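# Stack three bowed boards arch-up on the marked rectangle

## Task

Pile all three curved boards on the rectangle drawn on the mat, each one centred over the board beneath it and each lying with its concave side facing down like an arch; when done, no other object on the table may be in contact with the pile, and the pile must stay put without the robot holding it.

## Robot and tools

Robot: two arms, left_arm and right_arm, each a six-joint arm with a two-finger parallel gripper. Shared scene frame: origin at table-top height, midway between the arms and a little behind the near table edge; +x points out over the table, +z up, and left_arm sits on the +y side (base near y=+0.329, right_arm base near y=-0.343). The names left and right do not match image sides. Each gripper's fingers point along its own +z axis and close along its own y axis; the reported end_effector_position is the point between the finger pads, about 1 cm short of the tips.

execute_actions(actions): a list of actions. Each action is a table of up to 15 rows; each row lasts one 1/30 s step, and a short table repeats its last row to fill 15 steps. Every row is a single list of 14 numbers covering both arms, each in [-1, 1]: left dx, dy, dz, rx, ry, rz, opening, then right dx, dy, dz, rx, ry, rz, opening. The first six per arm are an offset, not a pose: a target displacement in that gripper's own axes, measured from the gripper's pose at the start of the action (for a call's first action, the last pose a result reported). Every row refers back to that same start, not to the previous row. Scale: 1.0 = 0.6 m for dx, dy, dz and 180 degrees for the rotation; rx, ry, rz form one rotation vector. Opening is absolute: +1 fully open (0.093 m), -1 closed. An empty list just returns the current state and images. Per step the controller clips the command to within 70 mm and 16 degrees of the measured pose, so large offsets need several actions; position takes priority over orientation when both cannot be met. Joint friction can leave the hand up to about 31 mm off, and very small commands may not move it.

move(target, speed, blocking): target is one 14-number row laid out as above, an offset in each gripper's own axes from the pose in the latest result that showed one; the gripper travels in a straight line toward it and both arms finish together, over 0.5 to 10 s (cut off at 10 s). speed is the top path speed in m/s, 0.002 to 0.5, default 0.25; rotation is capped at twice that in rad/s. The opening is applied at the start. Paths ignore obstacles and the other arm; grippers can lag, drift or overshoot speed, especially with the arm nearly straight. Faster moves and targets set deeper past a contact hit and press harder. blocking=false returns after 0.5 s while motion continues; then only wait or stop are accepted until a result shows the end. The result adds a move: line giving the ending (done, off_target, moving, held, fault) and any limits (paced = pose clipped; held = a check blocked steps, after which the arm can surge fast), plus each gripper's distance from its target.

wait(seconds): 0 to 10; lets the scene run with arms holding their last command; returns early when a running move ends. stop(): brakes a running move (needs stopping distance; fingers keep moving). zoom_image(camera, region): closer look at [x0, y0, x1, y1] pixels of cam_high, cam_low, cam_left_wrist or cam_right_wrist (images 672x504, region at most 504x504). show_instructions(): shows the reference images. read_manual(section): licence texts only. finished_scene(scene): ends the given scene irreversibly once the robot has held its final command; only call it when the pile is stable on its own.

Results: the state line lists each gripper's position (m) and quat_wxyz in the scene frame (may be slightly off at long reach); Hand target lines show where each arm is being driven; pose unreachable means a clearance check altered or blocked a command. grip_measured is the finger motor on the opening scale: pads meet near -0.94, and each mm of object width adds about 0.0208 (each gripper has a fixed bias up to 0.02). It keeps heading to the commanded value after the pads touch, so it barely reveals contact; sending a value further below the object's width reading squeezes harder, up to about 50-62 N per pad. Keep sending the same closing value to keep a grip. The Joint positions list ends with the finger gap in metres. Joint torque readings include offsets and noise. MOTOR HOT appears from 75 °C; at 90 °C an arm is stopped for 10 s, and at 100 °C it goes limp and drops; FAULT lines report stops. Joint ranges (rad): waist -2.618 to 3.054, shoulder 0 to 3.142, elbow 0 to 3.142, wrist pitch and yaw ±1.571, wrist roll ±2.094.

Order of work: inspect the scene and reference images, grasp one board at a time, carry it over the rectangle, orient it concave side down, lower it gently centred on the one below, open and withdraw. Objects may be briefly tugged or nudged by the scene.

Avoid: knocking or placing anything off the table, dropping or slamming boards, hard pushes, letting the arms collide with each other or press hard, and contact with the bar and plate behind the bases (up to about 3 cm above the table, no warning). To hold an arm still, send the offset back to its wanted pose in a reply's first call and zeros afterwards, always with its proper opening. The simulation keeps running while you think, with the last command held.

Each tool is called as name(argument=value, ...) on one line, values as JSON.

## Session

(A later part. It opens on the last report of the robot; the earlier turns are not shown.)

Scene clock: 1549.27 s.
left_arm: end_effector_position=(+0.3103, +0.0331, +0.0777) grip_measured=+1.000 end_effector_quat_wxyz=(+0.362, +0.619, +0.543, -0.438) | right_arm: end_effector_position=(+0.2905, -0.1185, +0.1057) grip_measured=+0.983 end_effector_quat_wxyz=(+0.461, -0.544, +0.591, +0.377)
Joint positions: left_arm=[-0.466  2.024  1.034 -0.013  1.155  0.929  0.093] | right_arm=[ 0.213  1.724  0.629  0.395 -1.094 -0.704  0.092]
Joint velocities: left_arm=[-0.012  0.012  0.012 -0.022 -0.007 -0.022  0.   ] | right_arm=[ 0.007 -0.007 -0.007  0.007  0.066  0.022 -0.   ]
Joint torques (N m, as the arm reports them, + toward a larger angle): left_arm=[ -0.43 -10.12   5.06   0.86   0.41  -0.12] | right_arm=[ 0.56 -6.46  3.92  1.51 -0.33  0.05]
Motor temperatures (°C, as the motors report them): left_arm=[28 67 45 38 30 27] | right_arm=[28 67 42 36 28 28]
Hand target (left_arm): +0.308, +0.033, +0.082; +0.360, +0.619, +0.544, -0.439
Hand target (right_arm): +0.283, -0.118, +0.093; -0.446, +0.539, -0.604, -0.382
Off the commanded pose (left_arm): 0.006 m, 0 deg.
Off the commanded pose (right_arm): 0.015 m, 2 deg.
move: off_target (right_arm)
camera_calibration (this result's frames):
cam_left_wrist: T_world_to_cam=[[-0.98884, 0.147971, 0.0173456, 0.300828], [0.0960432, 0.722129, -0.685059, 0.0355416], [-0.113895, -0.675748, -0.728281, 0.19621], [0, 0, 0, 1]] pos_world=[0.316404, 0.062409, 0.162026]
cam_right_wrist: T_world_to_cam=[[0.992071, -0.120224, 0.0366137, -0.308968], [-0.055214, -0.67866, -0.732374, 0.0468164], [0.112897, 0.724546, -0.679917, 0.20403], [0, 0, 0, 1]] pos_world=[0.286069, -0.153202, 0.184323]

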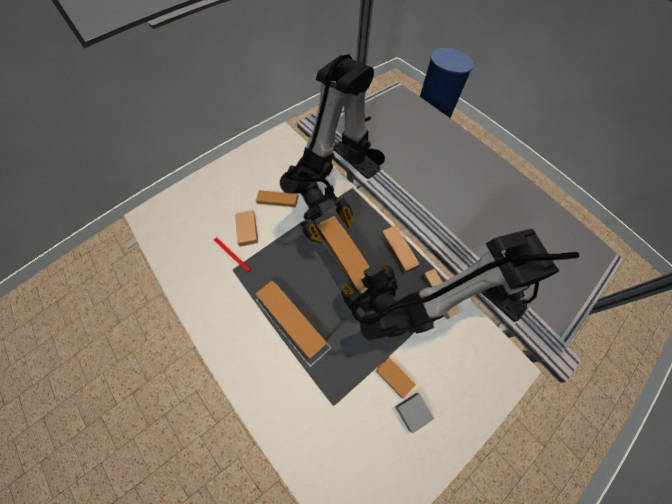

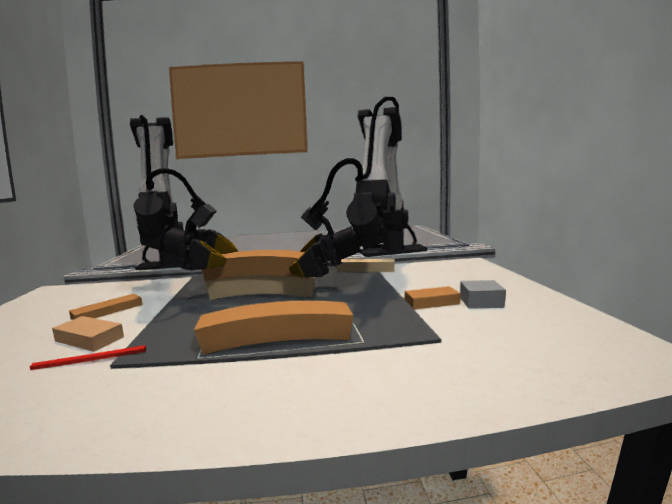

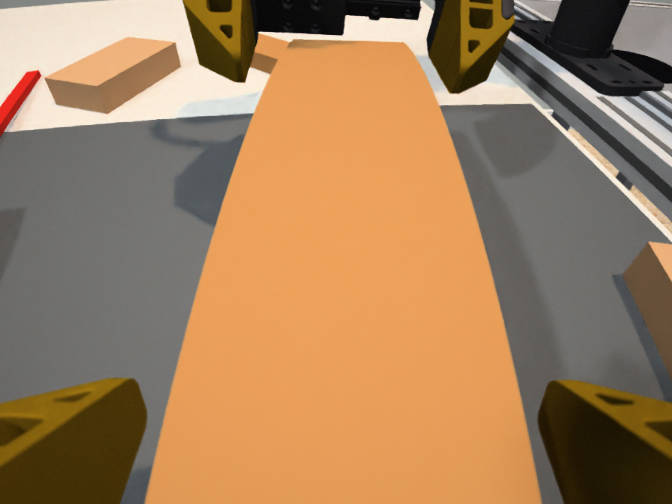

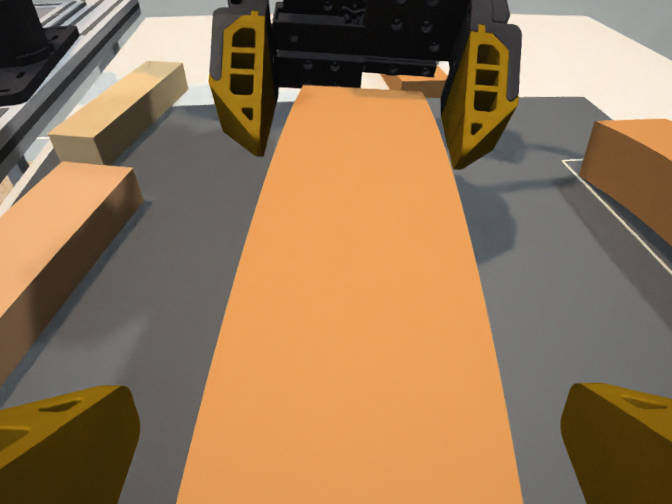

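Right too high; lower ~2 cm and fix pitch.

move(target=[0,0,0,0,0,0,1, 0.045,0.005,0.016,0,0.015,0,1], speed=0.03)

zoom_image(camera="cam_low", region=[130, 190, 430, 370])

Scene clock: 1553.13 s.
left_arm: end_effector_position=(+0.3102, +0.0332, +0.0776) grip_measured=+1.000 end_effector_quat_wxyz=(+0.361, +0.619, +0.543, -0.438) | right_arm: end_effector_position=(+0.2945, -0.1196, +0.0896) grip_measured=+0.983 end_effector_quat_wxyz=(+0.459, -0.551, +0.596, +0.362)
Joint positions: left_arm=[-0.466  2.024  1.034 -0.014  1.155  0.929  0.093] | right_arm=[ 0.213  1.774  0.629  0.419 -1.067 -0.743  0.092]
Joint velocities: left_arm=[-0.007 -0.002  0.012  0.051  0.022 -0.051  0.   ] | right_arm=[-0.007 -0.002 -0.007  0.022 -0.007 -0.051  0.   ]
Joint torques (N m, as the arm reports them, + toward a larger angle): left_arm=[-0.02 -8.9   5.14  0.99  0.44 -0.12] | right_arm=[ 0.73 -6.07  4.62  1.53 -0.37 -0.02]
Motor temperatures (°C, as the motors report them): left_arm=[28 68 45 38 30 27] | right_arm=[28 65 42 36 28 28]
Hand target (left_arm): +0.310, +0.033, +0.078; +0.362, +0.619, +0.543, -0.438
Hand target (right_arm): +0.289, -0.117, +0.077; -0.447, +0.553, -0.602, -0.364
Off the commanded pose (left_arm): 0.000 m, 0 deg.
Off the commanded pose (right_arm): 0.014 m, 2 deg.
move: off_target (right_arm)
camera_calibration (this result's frames):
cam_left_wrist: T_world_to_cam=[[-0.988829, 0.147954, 0.0180853, 0.30068], [0.0955521, 0.722331, -0.684915, 0.0356183], [-0.114399, -0.675535, -0.728399, 0.196341], [0, 0, 0, 1]] pos_world=[0.316379, 0.0624203, 0.161972]
cam_right_wrist: T_world_to_cam=[[0.990286, -0.127463, 0.0555594, -0.3146], [-0.0500026, -0.699302, -0.713075, 0.0287128], [0.129743, 0.70337, -0.698883, 0.18768], [0, 0, 0, 1]] pos_world=[0.288629, -0.152029, 0.169119]

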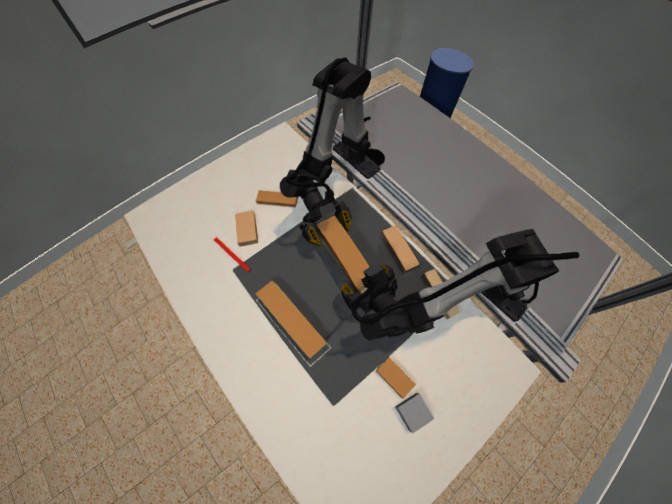

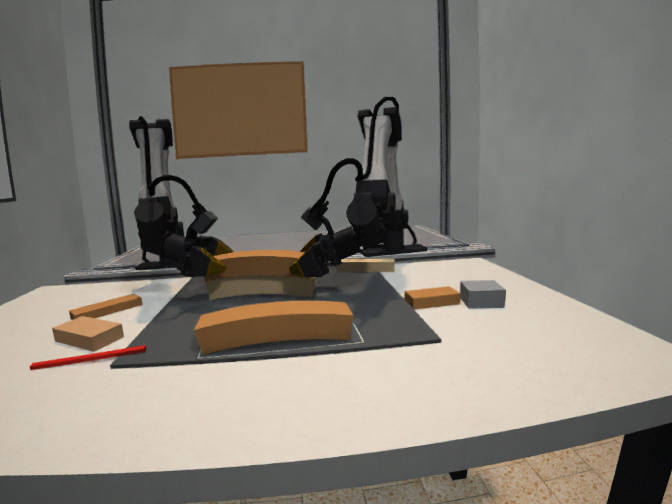

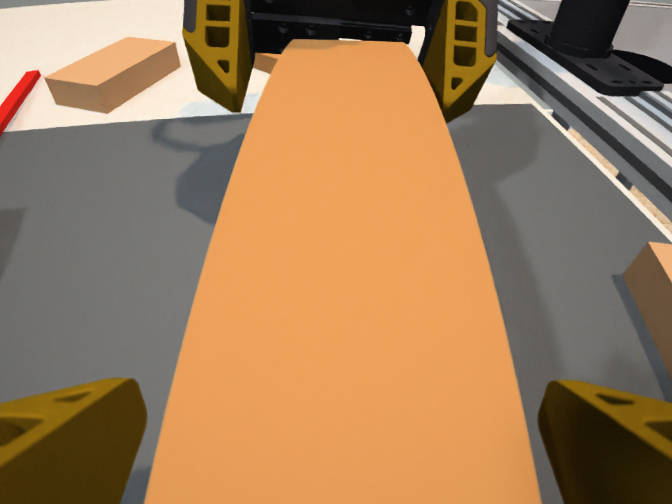

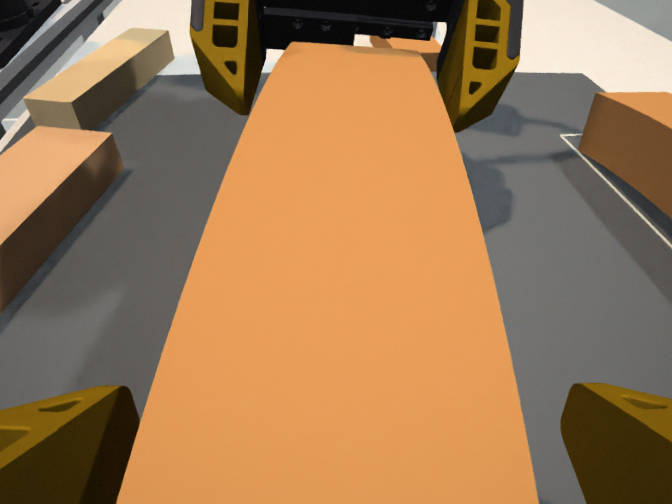

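Region (130, 190, 430, 370) of cam_low's 672x504 image, scaled by 1.680, with more detail than that image has; it fills the top 302 rows of this view, and the rest is white.

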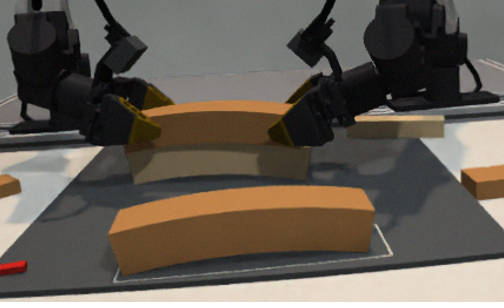

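move(target=[0,0,0,0,0,0,1, 0.01,0.02,0.003,0,0,0,1], speed=0.03)

wait(seconds=10)

wait(seconds=10)

Scene clock: 1556.20 s.
left_arm: end_effector_position=(+0.3102, +0.0332, +0.0776) grip_measured=+1.000 end_effector_quat_wxyz=(+0.361, +0.619, +0.543, -0.438) | right_arm: end_effector_position=(+0.2905, -0.1207, +0.0872) grip_measured=+0.983 end_effector_quat_wxyz=(+0.466, -0.551, +0.592, +0.359)
Joint positions: left_arm=[-0.466  2.024  1.034 -0.014  1.155  0.929  0.093] | right_arm=[ 0.213  1.774  0.595  0.476 -1.065 -0.733  0.092]
Joint velocities: left_arm=[-0.007 -0.007  0.007 -0.007  0.022 -0.037  0.   ] | right_arm=[ 0.007 -0.007  0.002  0.022  0.022  0.007  0.   ]
Joint torques (N m, as the arm reports them, + toward a larger angle): left_arm=[ 0.07 -9.08  5.16  1.    0.42 -0.07] | right_arm=[ 0.85 -8.27  3.92  1.58 -0.4   0.08]
Motor temperatures (°C, as the motors report them): left_arm=[28 68 45 38 30 27] | right_arm=[28 64 41 37 28 28]
Hand target (left_arm): +0.310, +0.033, +0.078; +0.361, +0.619, +0.543, -0.438
Hand target (right_arm): +0.283, -0.118, +0.083; -0.459, +0.551, -0.596, -0.362
Off the commanded pose (left_arm): 0.000 m, 0 deg.
Off the commanded pose (right_arm): 0.009 m, 1 deg.
move: done
camera_calibration (this result's frames):
cam_left_wrist: T_world_to_cam=[[-0.988829, 0.147954, 0.0180853, 0.30068], [0.0955521, 0.722331, -0.684915, 0.0356183], [-0.114399, -0.675535, -0.728399, 0.196341], [0, 0, 0, 1]] pos_world=[0.316379, 0.0624203, 0.161972]
cam_right_wrist: T_world_to_cam=[[0.988894, -0.131902, 0.068484, -0.311815], [-0.0429246, -0.694642, -0.718074, 0.0249721], [0.142287, 0.707159, -0.692589, 0.183506], [0, 0, 0, 1]] pos_world=[0.283314, -0.15355, 0.16638]

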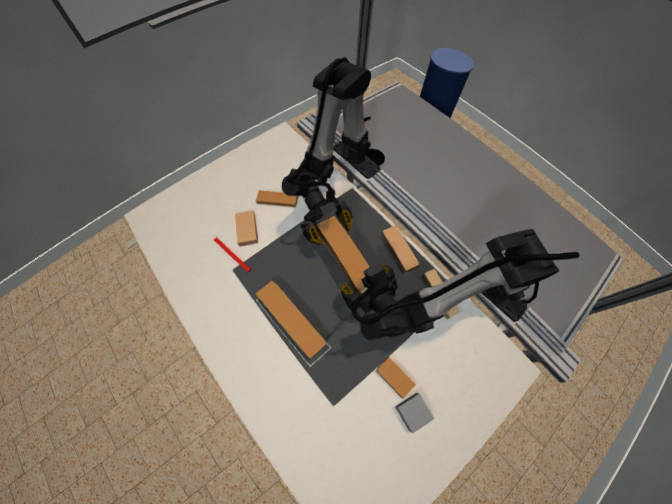

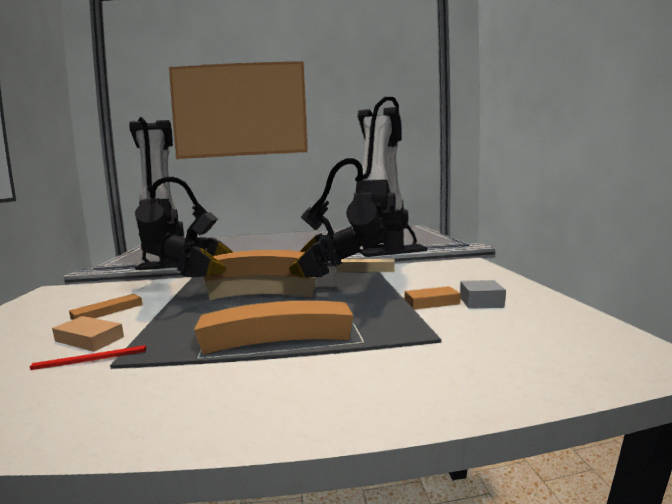

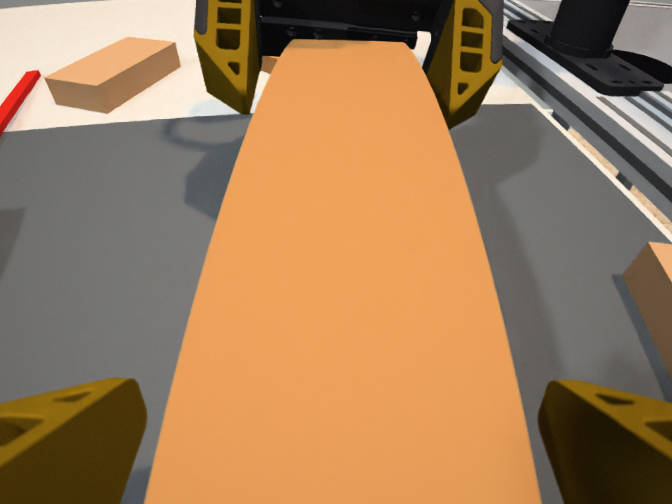

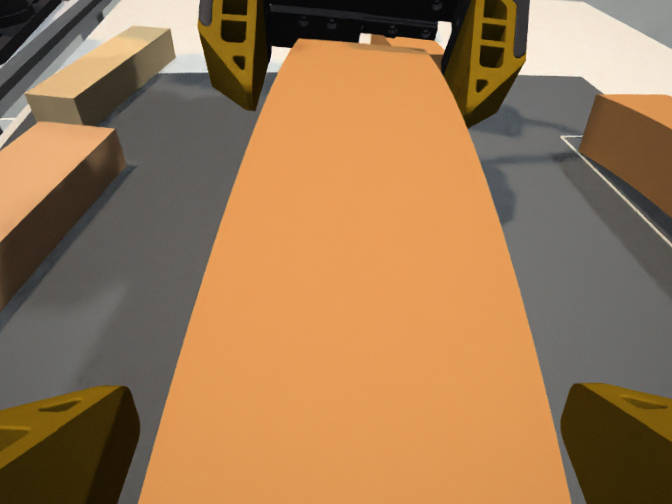

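Scene clock: 1566.20 s.
left_arm: end_effector_position=(+0.3102, +0.0332, +0.0776) grip_measured=+1.000 end_effector_quat_wxyz=(+0.361, +0.619, +0.543, -0.438) | right_arm: end_effector_position=(+0.2910, -0.1206, +0.0879) grip_measured=+0.983 end_effector_quat_wxyz=(+0.467, -0.551, +0.591, +0.358)
Joint positions: left_arm=[-0.466  2.024  1.034 -0.014  1.155  0.929  0.093] | right_arm=[ 0.213  1.774  0.595  0.482 -1.065 -0.732  0.092]
Joint velocities: left_arm=[-0.002 -0.012 -0.012  0.081 -0.037 -0.022  0.   ] | right_arm=[-0.002  0.007  0.007  0.007 -0.007  0.007  0.001]
Joint torques (N m, as the arm reports them, + toward a larger angle): left_arm=[ 0.09 -8.92  5.16  1.01  0.46 -0.12] | right_arm=[ 0.89 -8.32  3.91  1.58 -0.35  0.07]
Motor temperatures (°C, as the motors report them): left_arm=[28 69 45 38 30 27] | right_arm=[28 60 41 38 28 28]
Hand target (left_arm): +0.310, +0.033, +0.078; +0.361, +0.619, +0.543, -0.438
Hand target (right_arm): +0.283, -0.118, +0.083; -0.459, +0.551, -0.596, -0.362
Off the commanded pose (left_arm): 0.000 m, 0 deg.
Off the commanded pose (right_arm): 0.010 m, 1 deg.
wait: 10.00 s; at rest by 0.17 s
camera_calibration (this result's frames):
cam_left_wrist: T_world_to_cam=[[-0.988829, 0.147954, 0.0180853, 0.30068], [0.0955521, 0.722331, -0.684915, 0.0356183], [-0.114399, -0.675535, -0.728399, 0.196341], [0, 0, 0, 1]] pos_world=[0.316379, 0.0624203, 0.161972]
cam_right_wrist: T_world_to_cam=[[0.988537, -0.132507, 0.0723656, -0.312708], [-0.0403005, -0.693498, -0.719331, 0.0250588], [0.145502, 0.708169, -0.690888, 0.182842], [0, 0, 0, 1]] pos_world=[0.283529, -0.153541, 0.166978]

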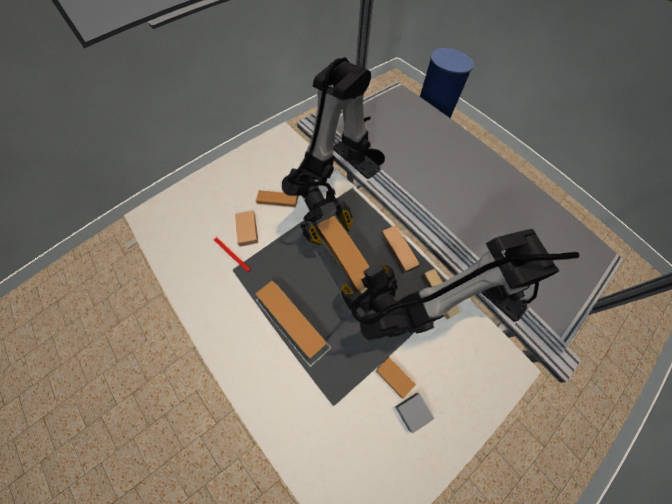

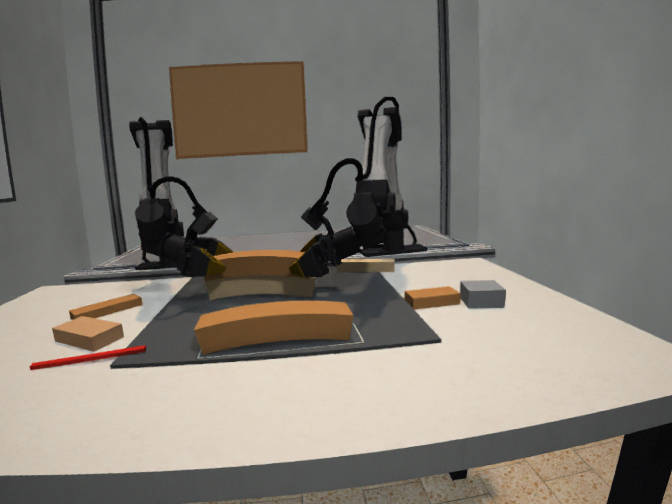

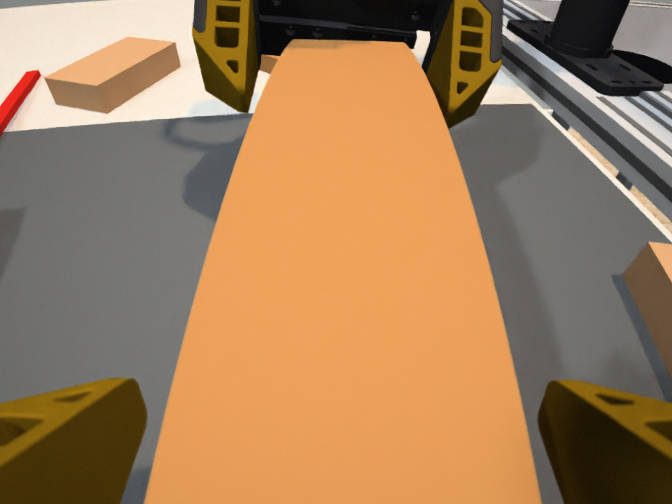

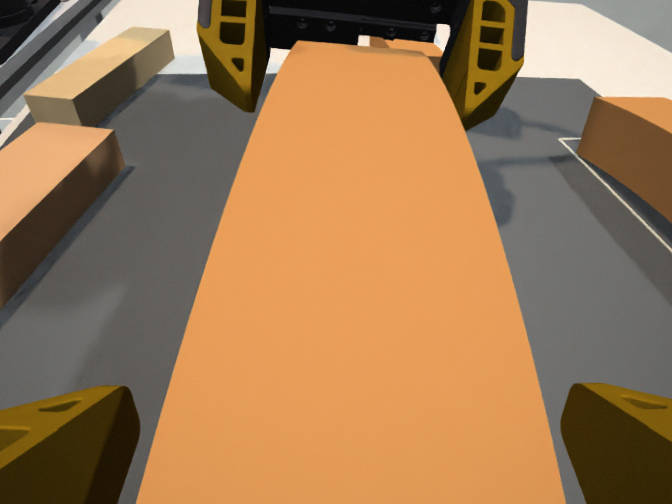

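Scene clock: 1576.20 s.
left_arm: end_effector_position=(+0.3102, +0.0332, +0.0776) grip_measured=+1.000 end_effector_quat_wxyz=(+0.361, +0.619, +0.543, -0.438) | right_arm: end_effector_position=(+0.2910, -0.1206, +0.0879) grip_measured=+0.983 end_effector_quat_wxyz=(+0.467, -0.551, +0.591, +0.358)
Joint positions: left_arm=[-0.466  2.024  1.034 -0.014  1.155  0.929  0.093] | right_arm=[ 0.213  1.774  0.595  0.482 -1.065 -0.732  0.092]
Joint velocities: left_arm=[ 0.007  0.007 -0.012 -0.007 -0.037  0.051  0.   ] | right_arm=[ 0.002 -0.012 -0.002 -0.007 -0.066  0.022  0.   ]
Joint torques (N m, as the arm reports them, + toward a larger angle): left_arm=[-0.01 -8.99  5.37  1.04  0.42 -0.11] | right_arm=[ 0.79 -8.29  3.64  1.53 -0.36  0.1 ]
Motor temperatures (°C, as the motors report them): left_arm=[28 69 44 38 30 27] | right_arm=[28 58 40 38 28 28]
Hand target (left_arm): +0.310, +0.033, +0.078; +0.361, +0.619, +0.543, -0.438
Hand target (right_arm): +0.283, -0.118, +0.083; -0.459, +0.551, -0.596, -0.362
Off the commanded pose (left_arm): 0.000 m, 0 deg.
Off the commanded pose (right_arm): 0.010 m, 1 deg.
wait: 10.00 s; at rest by 0.17 s
camera_calibration (this result's frames):
cam_left_wrist: T_world_to_cam=[[-0.988829, 0.147954, 0.0180853, 0.30068], [0.0955521, 0.722331, -0.684915, 0.0356183], [-0.114399, -0.675535, -0.728399, 0.196341], [0, 0, 0, 1]] pos_world=[0.316379, 0.0624203, 0.161972]
cam_right_wrist: T_world_to_cam=[[0.988537, -0.132507, 0.0723656, -0.312708], [-0.0403005, -0.693498, -0.719331, 0.0250588], [0.145502, 0.708169, -0.690888, 0.182842], [0, 0, 0, 1]] pos_world=[0.283529, -0.153541, 0.166978]

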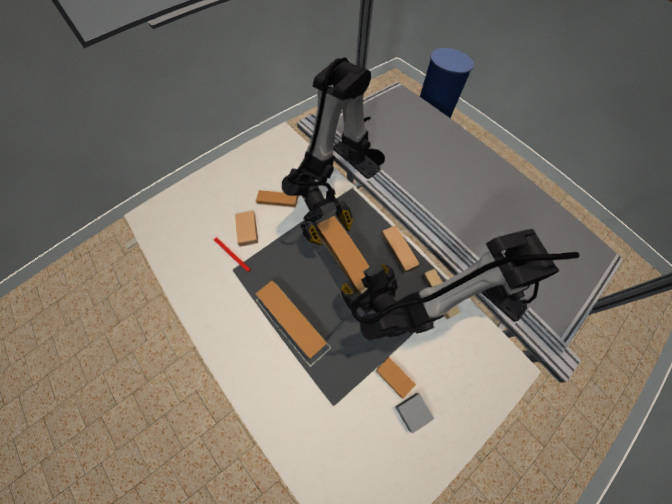

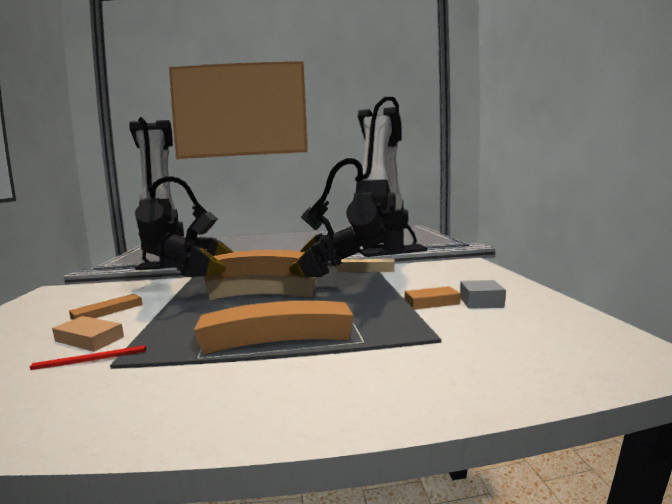

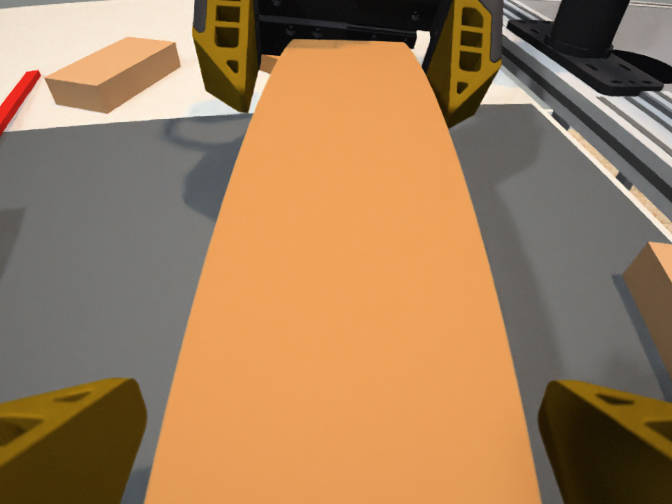

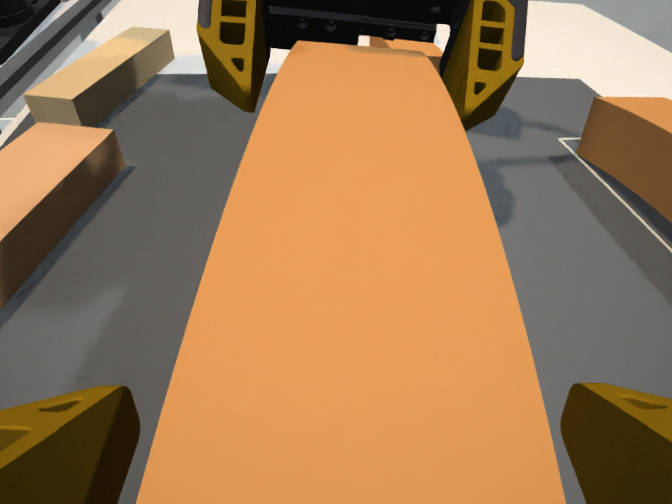

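move(target=[0,0,0,0,0,0,-0.2, 0,0,0,0,0,0,-0.2])

move(target=[-0.093,0,-0.036,0,0,0,-0.2, -0.095,-0.007,-0.03,0,0,0,-0.2], speed=0.05)

Scene clock: 1581.83 s.
left_arm: end_effector_position=(+0.3102, +0.0332, +0.0776) grip_measured=+0.218 end_effector_quat_wxyz=(+0.362, +0.619, +0.542, -0.437) | right_arm: end_effector_position=(+0.2910, -0.1206, +0.0879) grip_measured=+0.195 end_effector_quat_wxyz=(+0.467, -0.550, +0.592, +0.359)
Joint positions: left_arm=[-0.466  2.024  1.034 -0.014  1.155  0.931  0.056] | right_arm=[ 0.213  1.774  0.595  0.482 -1.065 -0.729  0.055]
Joint velocities: left_arm=[ 0.007 -0.022 -0.002  0.007  0.037 -0.007  0.   ] | right_arm=[-0.007 -0.012  0.002 -0.007 -0.007  0.051  0.   ]
Joint torques (N m, as the arm reports them, + toward a larger angle): left_arm=[ 0.04 -8.85  5.24  1.    0.4  -0.16] | right_arm=[-0.27 -7.87  5.57  1.51 -0.46 -0.05]
Motor temperatures (°C, as the motors report them): left_arm=[28 69 44 38 30 27] | right_arm=[28 57 40 38 28 28]
Hand target (left_arm): +0.310, +0.033, +0.078; +0.361, +0.619, +0.543, -0.438
Hand target (right_arm): +0.291, -0.121, +0.088; -0.467, +0.551, -0.591, -0.358
Off the commanded pose (left_arm): 0.000 m, 0 deg.
Off the commanded pose (right_arm): 0.000 m, 0 deg.
move: done
camera_calibration (this result's frames):
cam_left_wrist: T_world_to_cam=[[-0.988744, 0.148764, 0.0159464, 0.300793], [0.0975862, 0.722018, -0.684958, 0.0350009], [-0.113411, -0.675692, -0.728408, 0.19604], [0, 0, 0, 1]] pos_world=[0.316225, 0.0624442, 0.161975]
cam_right_wrist: T_world_to_cam=[[0.988616, -0.133466, 0.0694695, -0.312592], [-0.0430099, -0.693112, -0.719546, 0.0259126], [0.144185, 0.708366, -0.690962, 0.183256], [0, 0, 0, 1]] pos_world=[0.283725, -0.153572, 0.166984]

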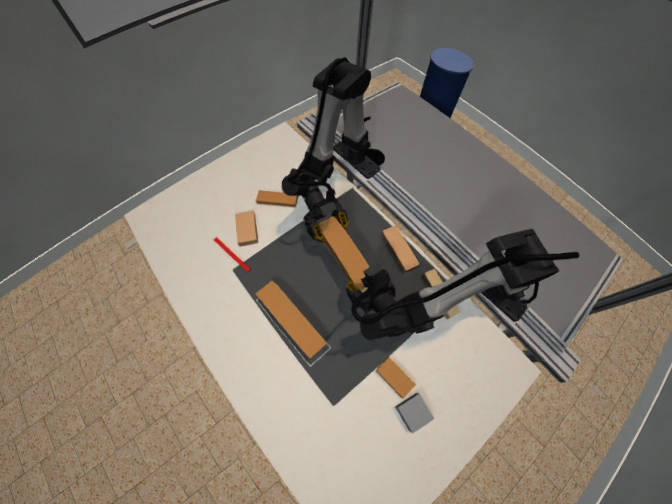

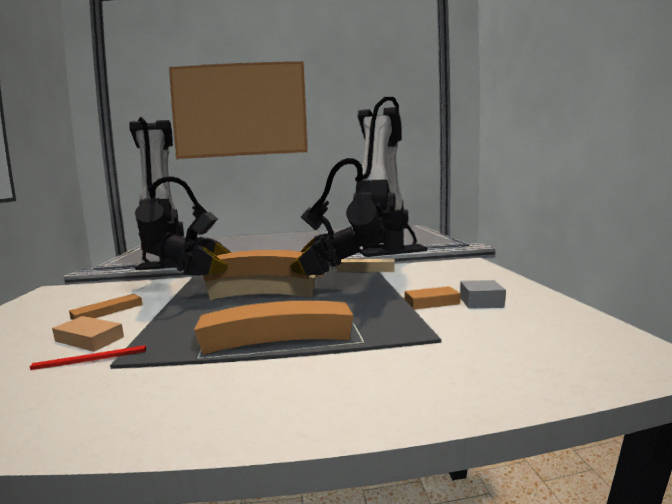

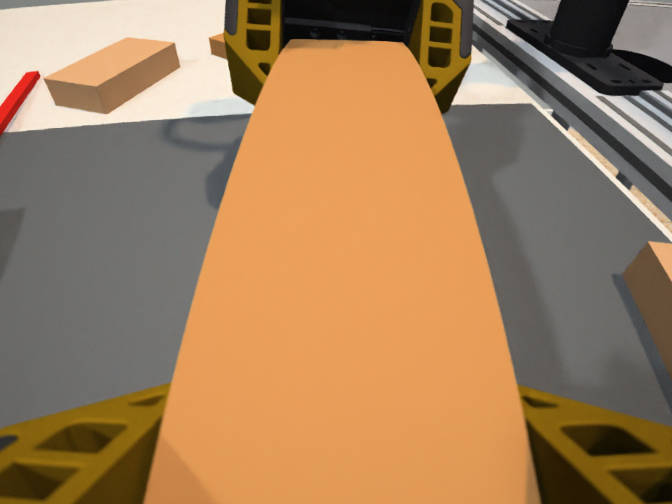

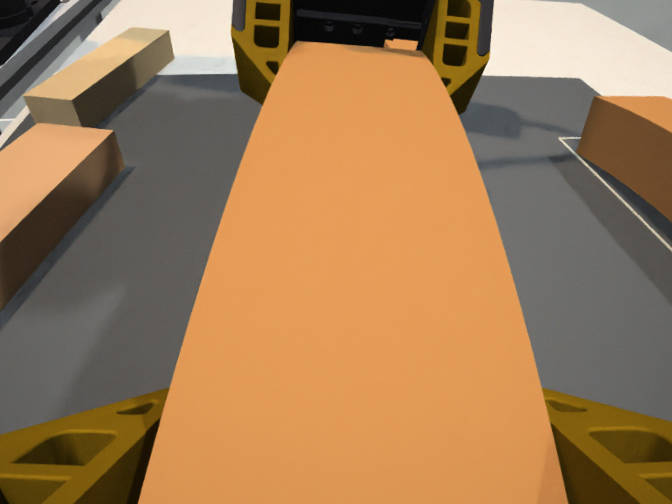

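Scene clock: 1583.37 s.
left_arm: end_effector_position=(+0.3049, +0.0325, +0.1219) grip_measured=+0.218 end_effector_quat_wxyz=(+0.347, +0.615, +0.550, -0.446) | right_arm: end_effector_position=(+0.2854, -0.1212, +0.1337) grip_measured=+0.195 end_effector_quat_wxyz=(+0.454, -0.545, +0.603, +0.365)
Joint positions: left_arm=[-0.471  1.913  1.099 -0.225  1.157  0.927  0.056] | right_arm=[ 0.217  1.585  0.663  0.193 -1.058 -0.722  0.055]
Joint velocities: left_arm=[-0.012  0.012  0.012 -0.022 -0.037 -0.037 -0.001] | right_arm=[-0.017 -0.002 -0.012  0.037 -0.037 -0.051 -0.   ]
Joint torques (N m, as the arm reports them, + toward a larger angle): left_arm=[ 0.86 -9.9   7.84  0.76  0.44  0.04] | right_arm=[-0.28 -9.11  8.07  1.45 -0.55  0.03]
Motor temperatures (°C, as the motors report them): left_arm=[28 69 44 38 30 27] | right_arm=[28 57 40 38 28 28]
Hand target (left_arm): +0.312, +0.033, +0.137; +0.363, +0.619, +0.542, -0.437
Hand target (right_arm): +0.289, -0.120, +0.148; +0.467, -0.550, +0.592, +0.359
Off the commanded pose (left_arm): 0.017 m, 2 deg.
Off the commanded pose (right_arm): 0.015 m, 2 deg.
move: off_target (left_arm, right_arm)
camera_calibration (this result's frames):
cam_left_wrist: T_world_to_cam=[[-0.986972, 0.151824, 0.0532454, 0.289727], [0.0756751, 0.730118, -0.679118, 0.0719962], [-0.141982, -0.666241, -0.732095, 0.236104], [0, 0, 0, 1]] pos_world=[0.314027, 0.0607491, 0.206318]
cam_right_wrist: T_world_to_cam=[[0.990077, -0.135761, 0.0362725, -0.306544], [-0.0700494, -0.700585, -0.710122, 0.063772], [0.121819, 0.700535, -0.703143, 0.223256], [0, 0, 0, 1]] pos_world=[0.280772, -0.153337, 0.213386]

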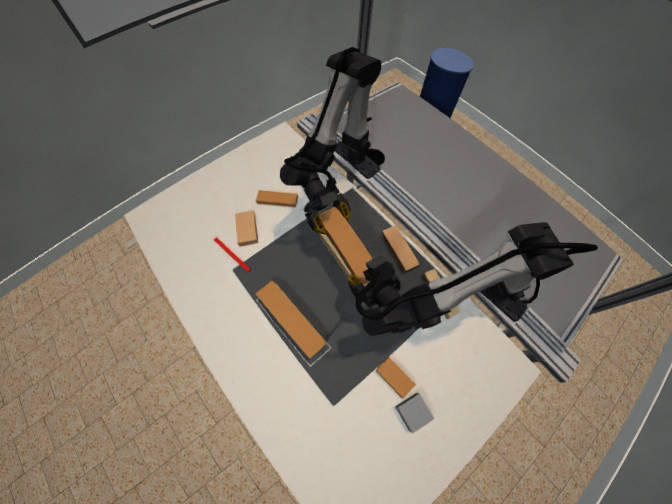

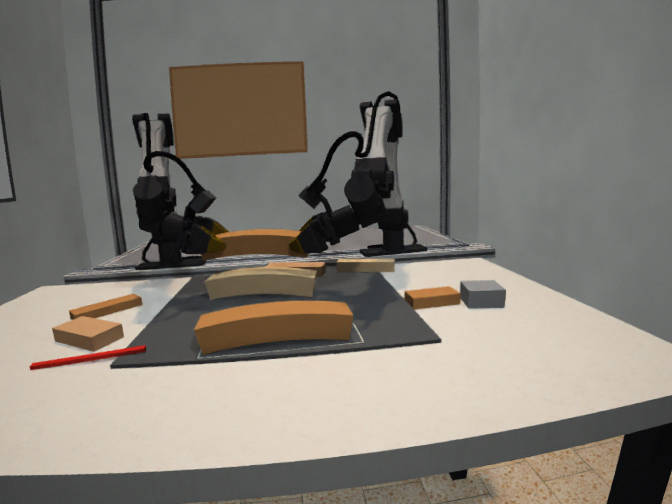

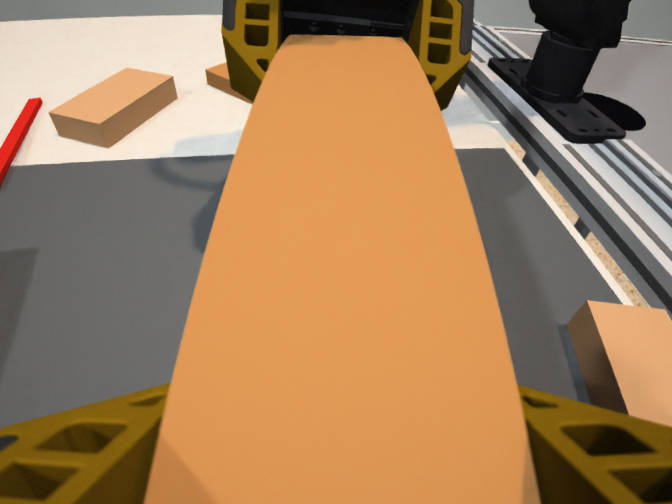

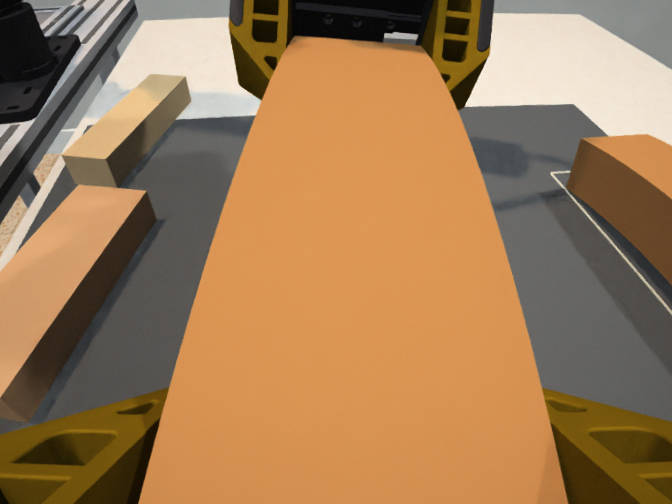

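execute_actions(actions=[])

Scene clock: 1592.87 s.
left_arm: end_effector_position=(+0.3048, +0.0326, +0.1218) grip_measured=+0.218 end_effector_quat_wxyz=(+0.347, +0.615, +0.550, -0.446) | right_arm: end_effector_position=(+0.2853, -0.1212, +0.1336) grip_measured=+0.195 end_effector_quat_wxyz=(+0.454, -0.545, +0.603, +0.365)
Joint positions: left_arm=[-0.471  1.913  1.099 -0.226  1.157  0.927  0.056] | right_arm=[ 0.217  1.585  0.664  0.192 -1.058 -0.722  0.055]
Joint velocities: left_arm=[-0.017  0.017  0.007 -0.051  0.007 -0.022  0.001] | right_arm=[-0.007 -0.012  0.002 -0.037  0.022 -0.022 -0.001]
Joint torques (N m, as the arm reports them, + toward a larger angle): left_arm=[  0.81 -10.04   8.01   0.78   0.41   0.03] | right_arm=[-0.1  -8.88  8.16  1.4  -0.57 -0.02]
Motor temperatures (°C, as the motors report them): left_arm=[28 71 45 38 30 27] | right_arm=[28 56 41 38 28 28]
Hand target (left_arm): +0.312, +0.033, +0.137; +0.362, +0.619, +0.542, -0.437
Hand target (right_arm): +0.289, -0.120, +0.148; +0.467, -0.550, +0.592, +0.359
Off the commanded pose (left_arm): 0.017 m, 2 deg.
Off the commanded pose (right_arm): 0.015 m, 2 deg.
camera_calibration (this result's frames):
cam_left_wrist: T_world_to_cam=[[-0.986937, 0.151796, 0.0539841, 0.28954], [0.075189, 0.73032, -0.678954, 0.07206], [-0.142488, -0.666026, -0.732193, 0.236236], [0, 0, 0, 1]] pos_world=[0.314, 0.0607612, 0.206265]
cam_right_wrist: T_world_to_cam=[[0.990118, -0.135745, 0.035208, -0.306354], [-0.0708346, -0.700777, -0.709855, 0.0638817], [0.121032, 0.700346, -0.703468, 0.223475], [0, 0, 0, 1]] pos_world=[0.280804, -0.153329, 0.213341]

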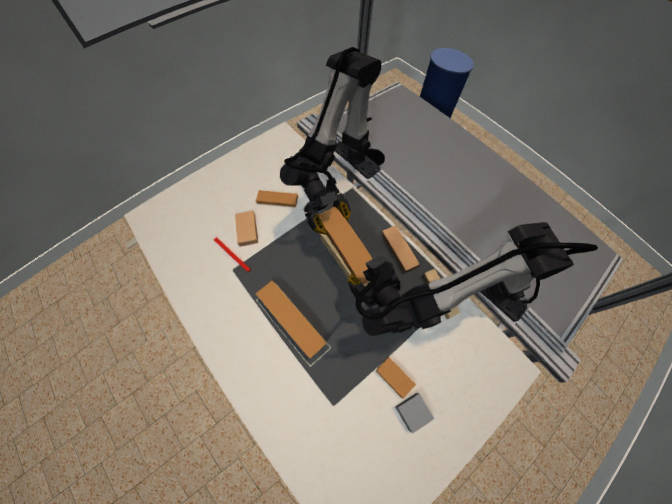

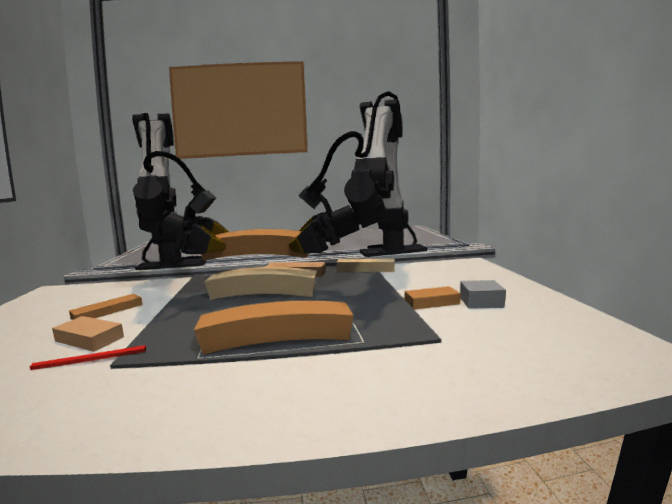

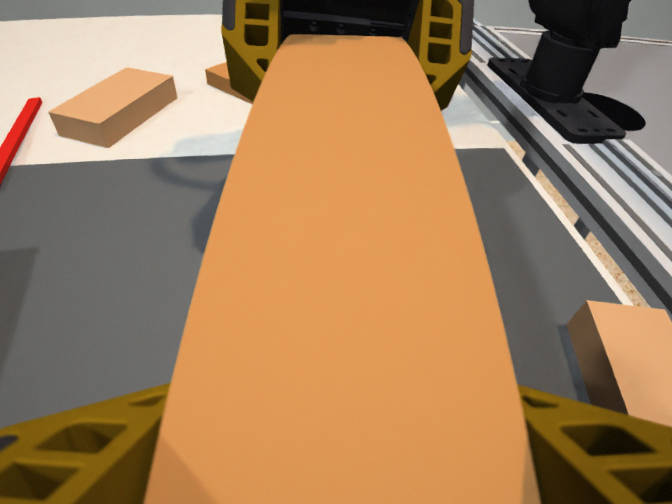

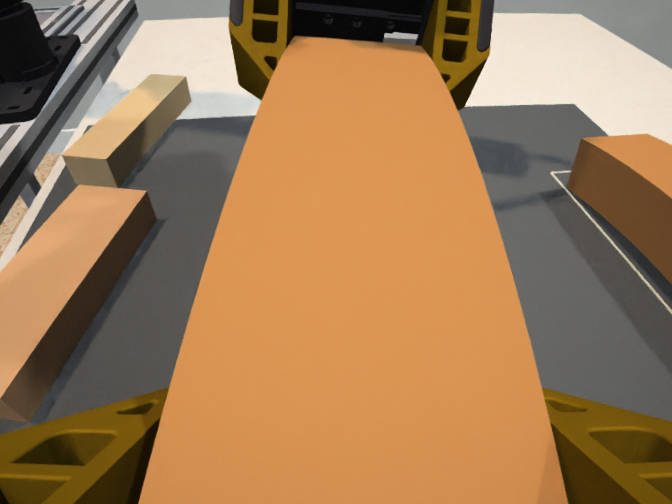

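move(target=[-0.0205,0.357,-0.149,-0.059,-0.004,-0.023,-0.2,-0.0687,-0.4145,0.1165,-0.060,-0.003,-0.020,-0.2], speed=0.1)

zoom_image(camera="cam_low", region=[130,190,430,370])

Scene clock: 1601.97 s.
left_arm: end_effector_position=(+0.5325, +0.0790, +0.1456) grip_measured=+0.218 end_effector_quat_wxyz=(+0.398, +0.562, +0.601, -0.406) | right_arm: end_effector_position=(+0.5371, -0.0782, +0.1554) grip_measured=+0.195 end_effector_quat_wxyz=(-0.428, +0.594, -0.556, -0.394)
Joint positions: left_arm=[-0.24   2.605  2.362 -0.846  1.177  1.005  0.056] | right_arm=[ 0.172  2.834  2.844 -1.058 -1.181 -1.09   0.055]
Joint velocities: left_arm=[ 0.022  0.012  0.046 -0.066  0.037 -0.066 -0.   ] | right_arm=[ 0.002 -0.012  0.017 -0.022  0.007 -0.007 -0.   ]
Joint torques (N m, as the arm reports them, + toward a larger angle): left_arm=[ -0.45 -13.62   8.57   0.76   0.37  -0.39] | right_arm=[ -0.08 -17.37   9.54   1.18  -0.88   0.34]
Motor temperatures (°C, as the motors report them): left_arm=[28 73 46 38 30 27] | right_arm=[28 56 42 38 28 28]
Hand target (left_arm): +0.533, +0.076, +0.152; +0.392, +0.555, +0.609, -0.409
Hand target (right_arm): +0.539, -0.077, +0.162; -0.434, +0.589, -0.554, -0.398
Off the commanded pose (left_arm): 0.007 m, 1 deg.
Off the commanded pose (right_arm): 0.009 m, 3 deg.
elbow stopped short (right arm): the move would have taken joint 3 (elbow) straighter than the controller allows; a more bent joint 3 avoids this.
move: off_target (right_arm)
camera_calibration (this result's frames):
cam_left_wrist: T_world_to_cam=[[-0.998703, -0.0409199, 0.0302902, 0.530865], [-0.0505481, 0.726077, -0.685753, 0.105425], [0.00606793, -0.686395, -0.727204, 0.238787], [0, 0, 0, 1]] pos_world=[0.534056, 0.109079, 0.229862]
cam_right_wrist: T_world_to_cam=[[0.998539, 0.0189378, 0.0506165, -0.545428], [0.049236, -0.70494, -0.707556, 0.0621095], [0.022282, 0.709014, -0.704842, 0.232118], [0, 0, 0, 1]] pos_world=[0.536401, -0.110462, 0.23516]

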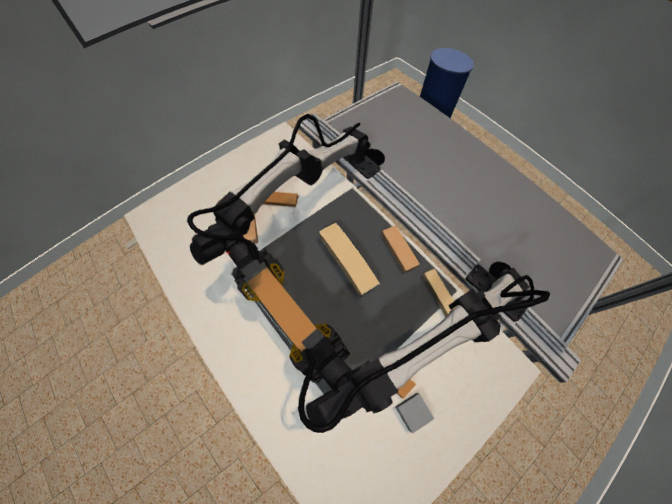

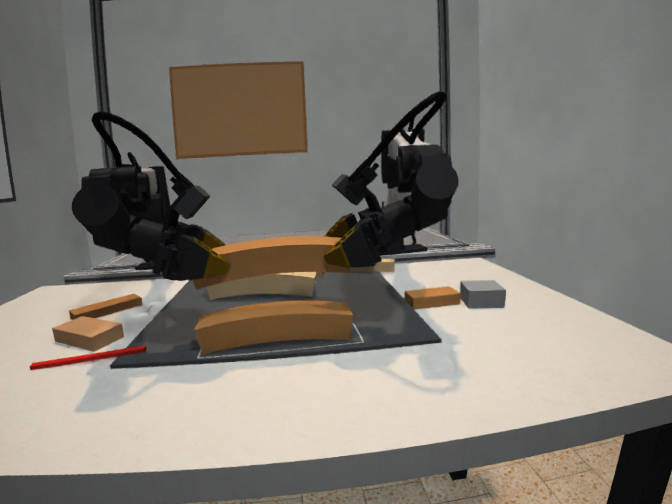

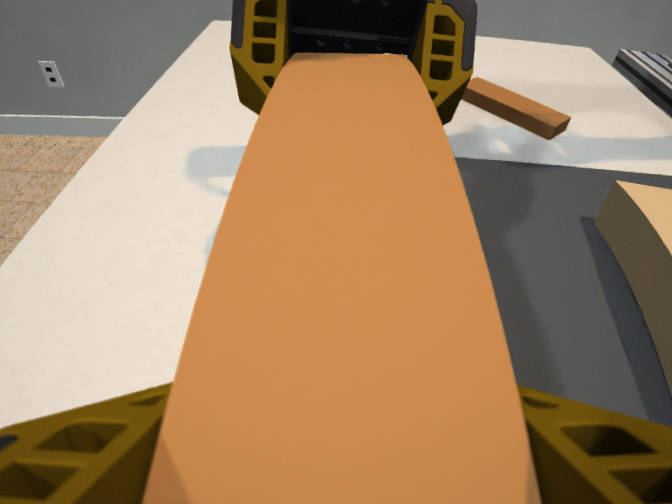

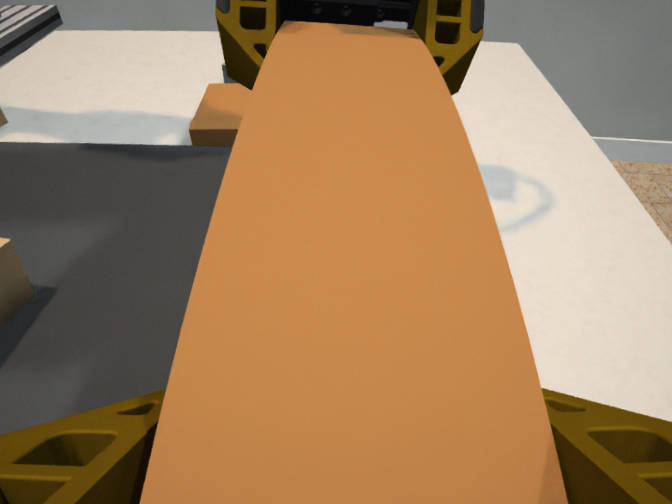

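Region (130, 190, 430, 370) of cam_low's 672x504 image, scaled by 1.680, with more detail than that image has; it fills the top 302 rows of this view, and the rest is white.

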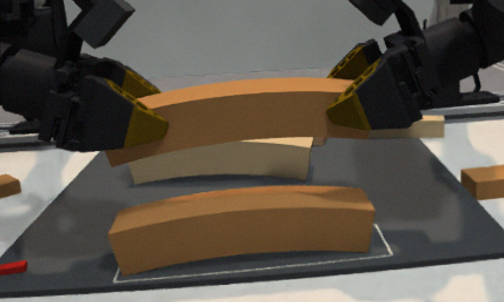

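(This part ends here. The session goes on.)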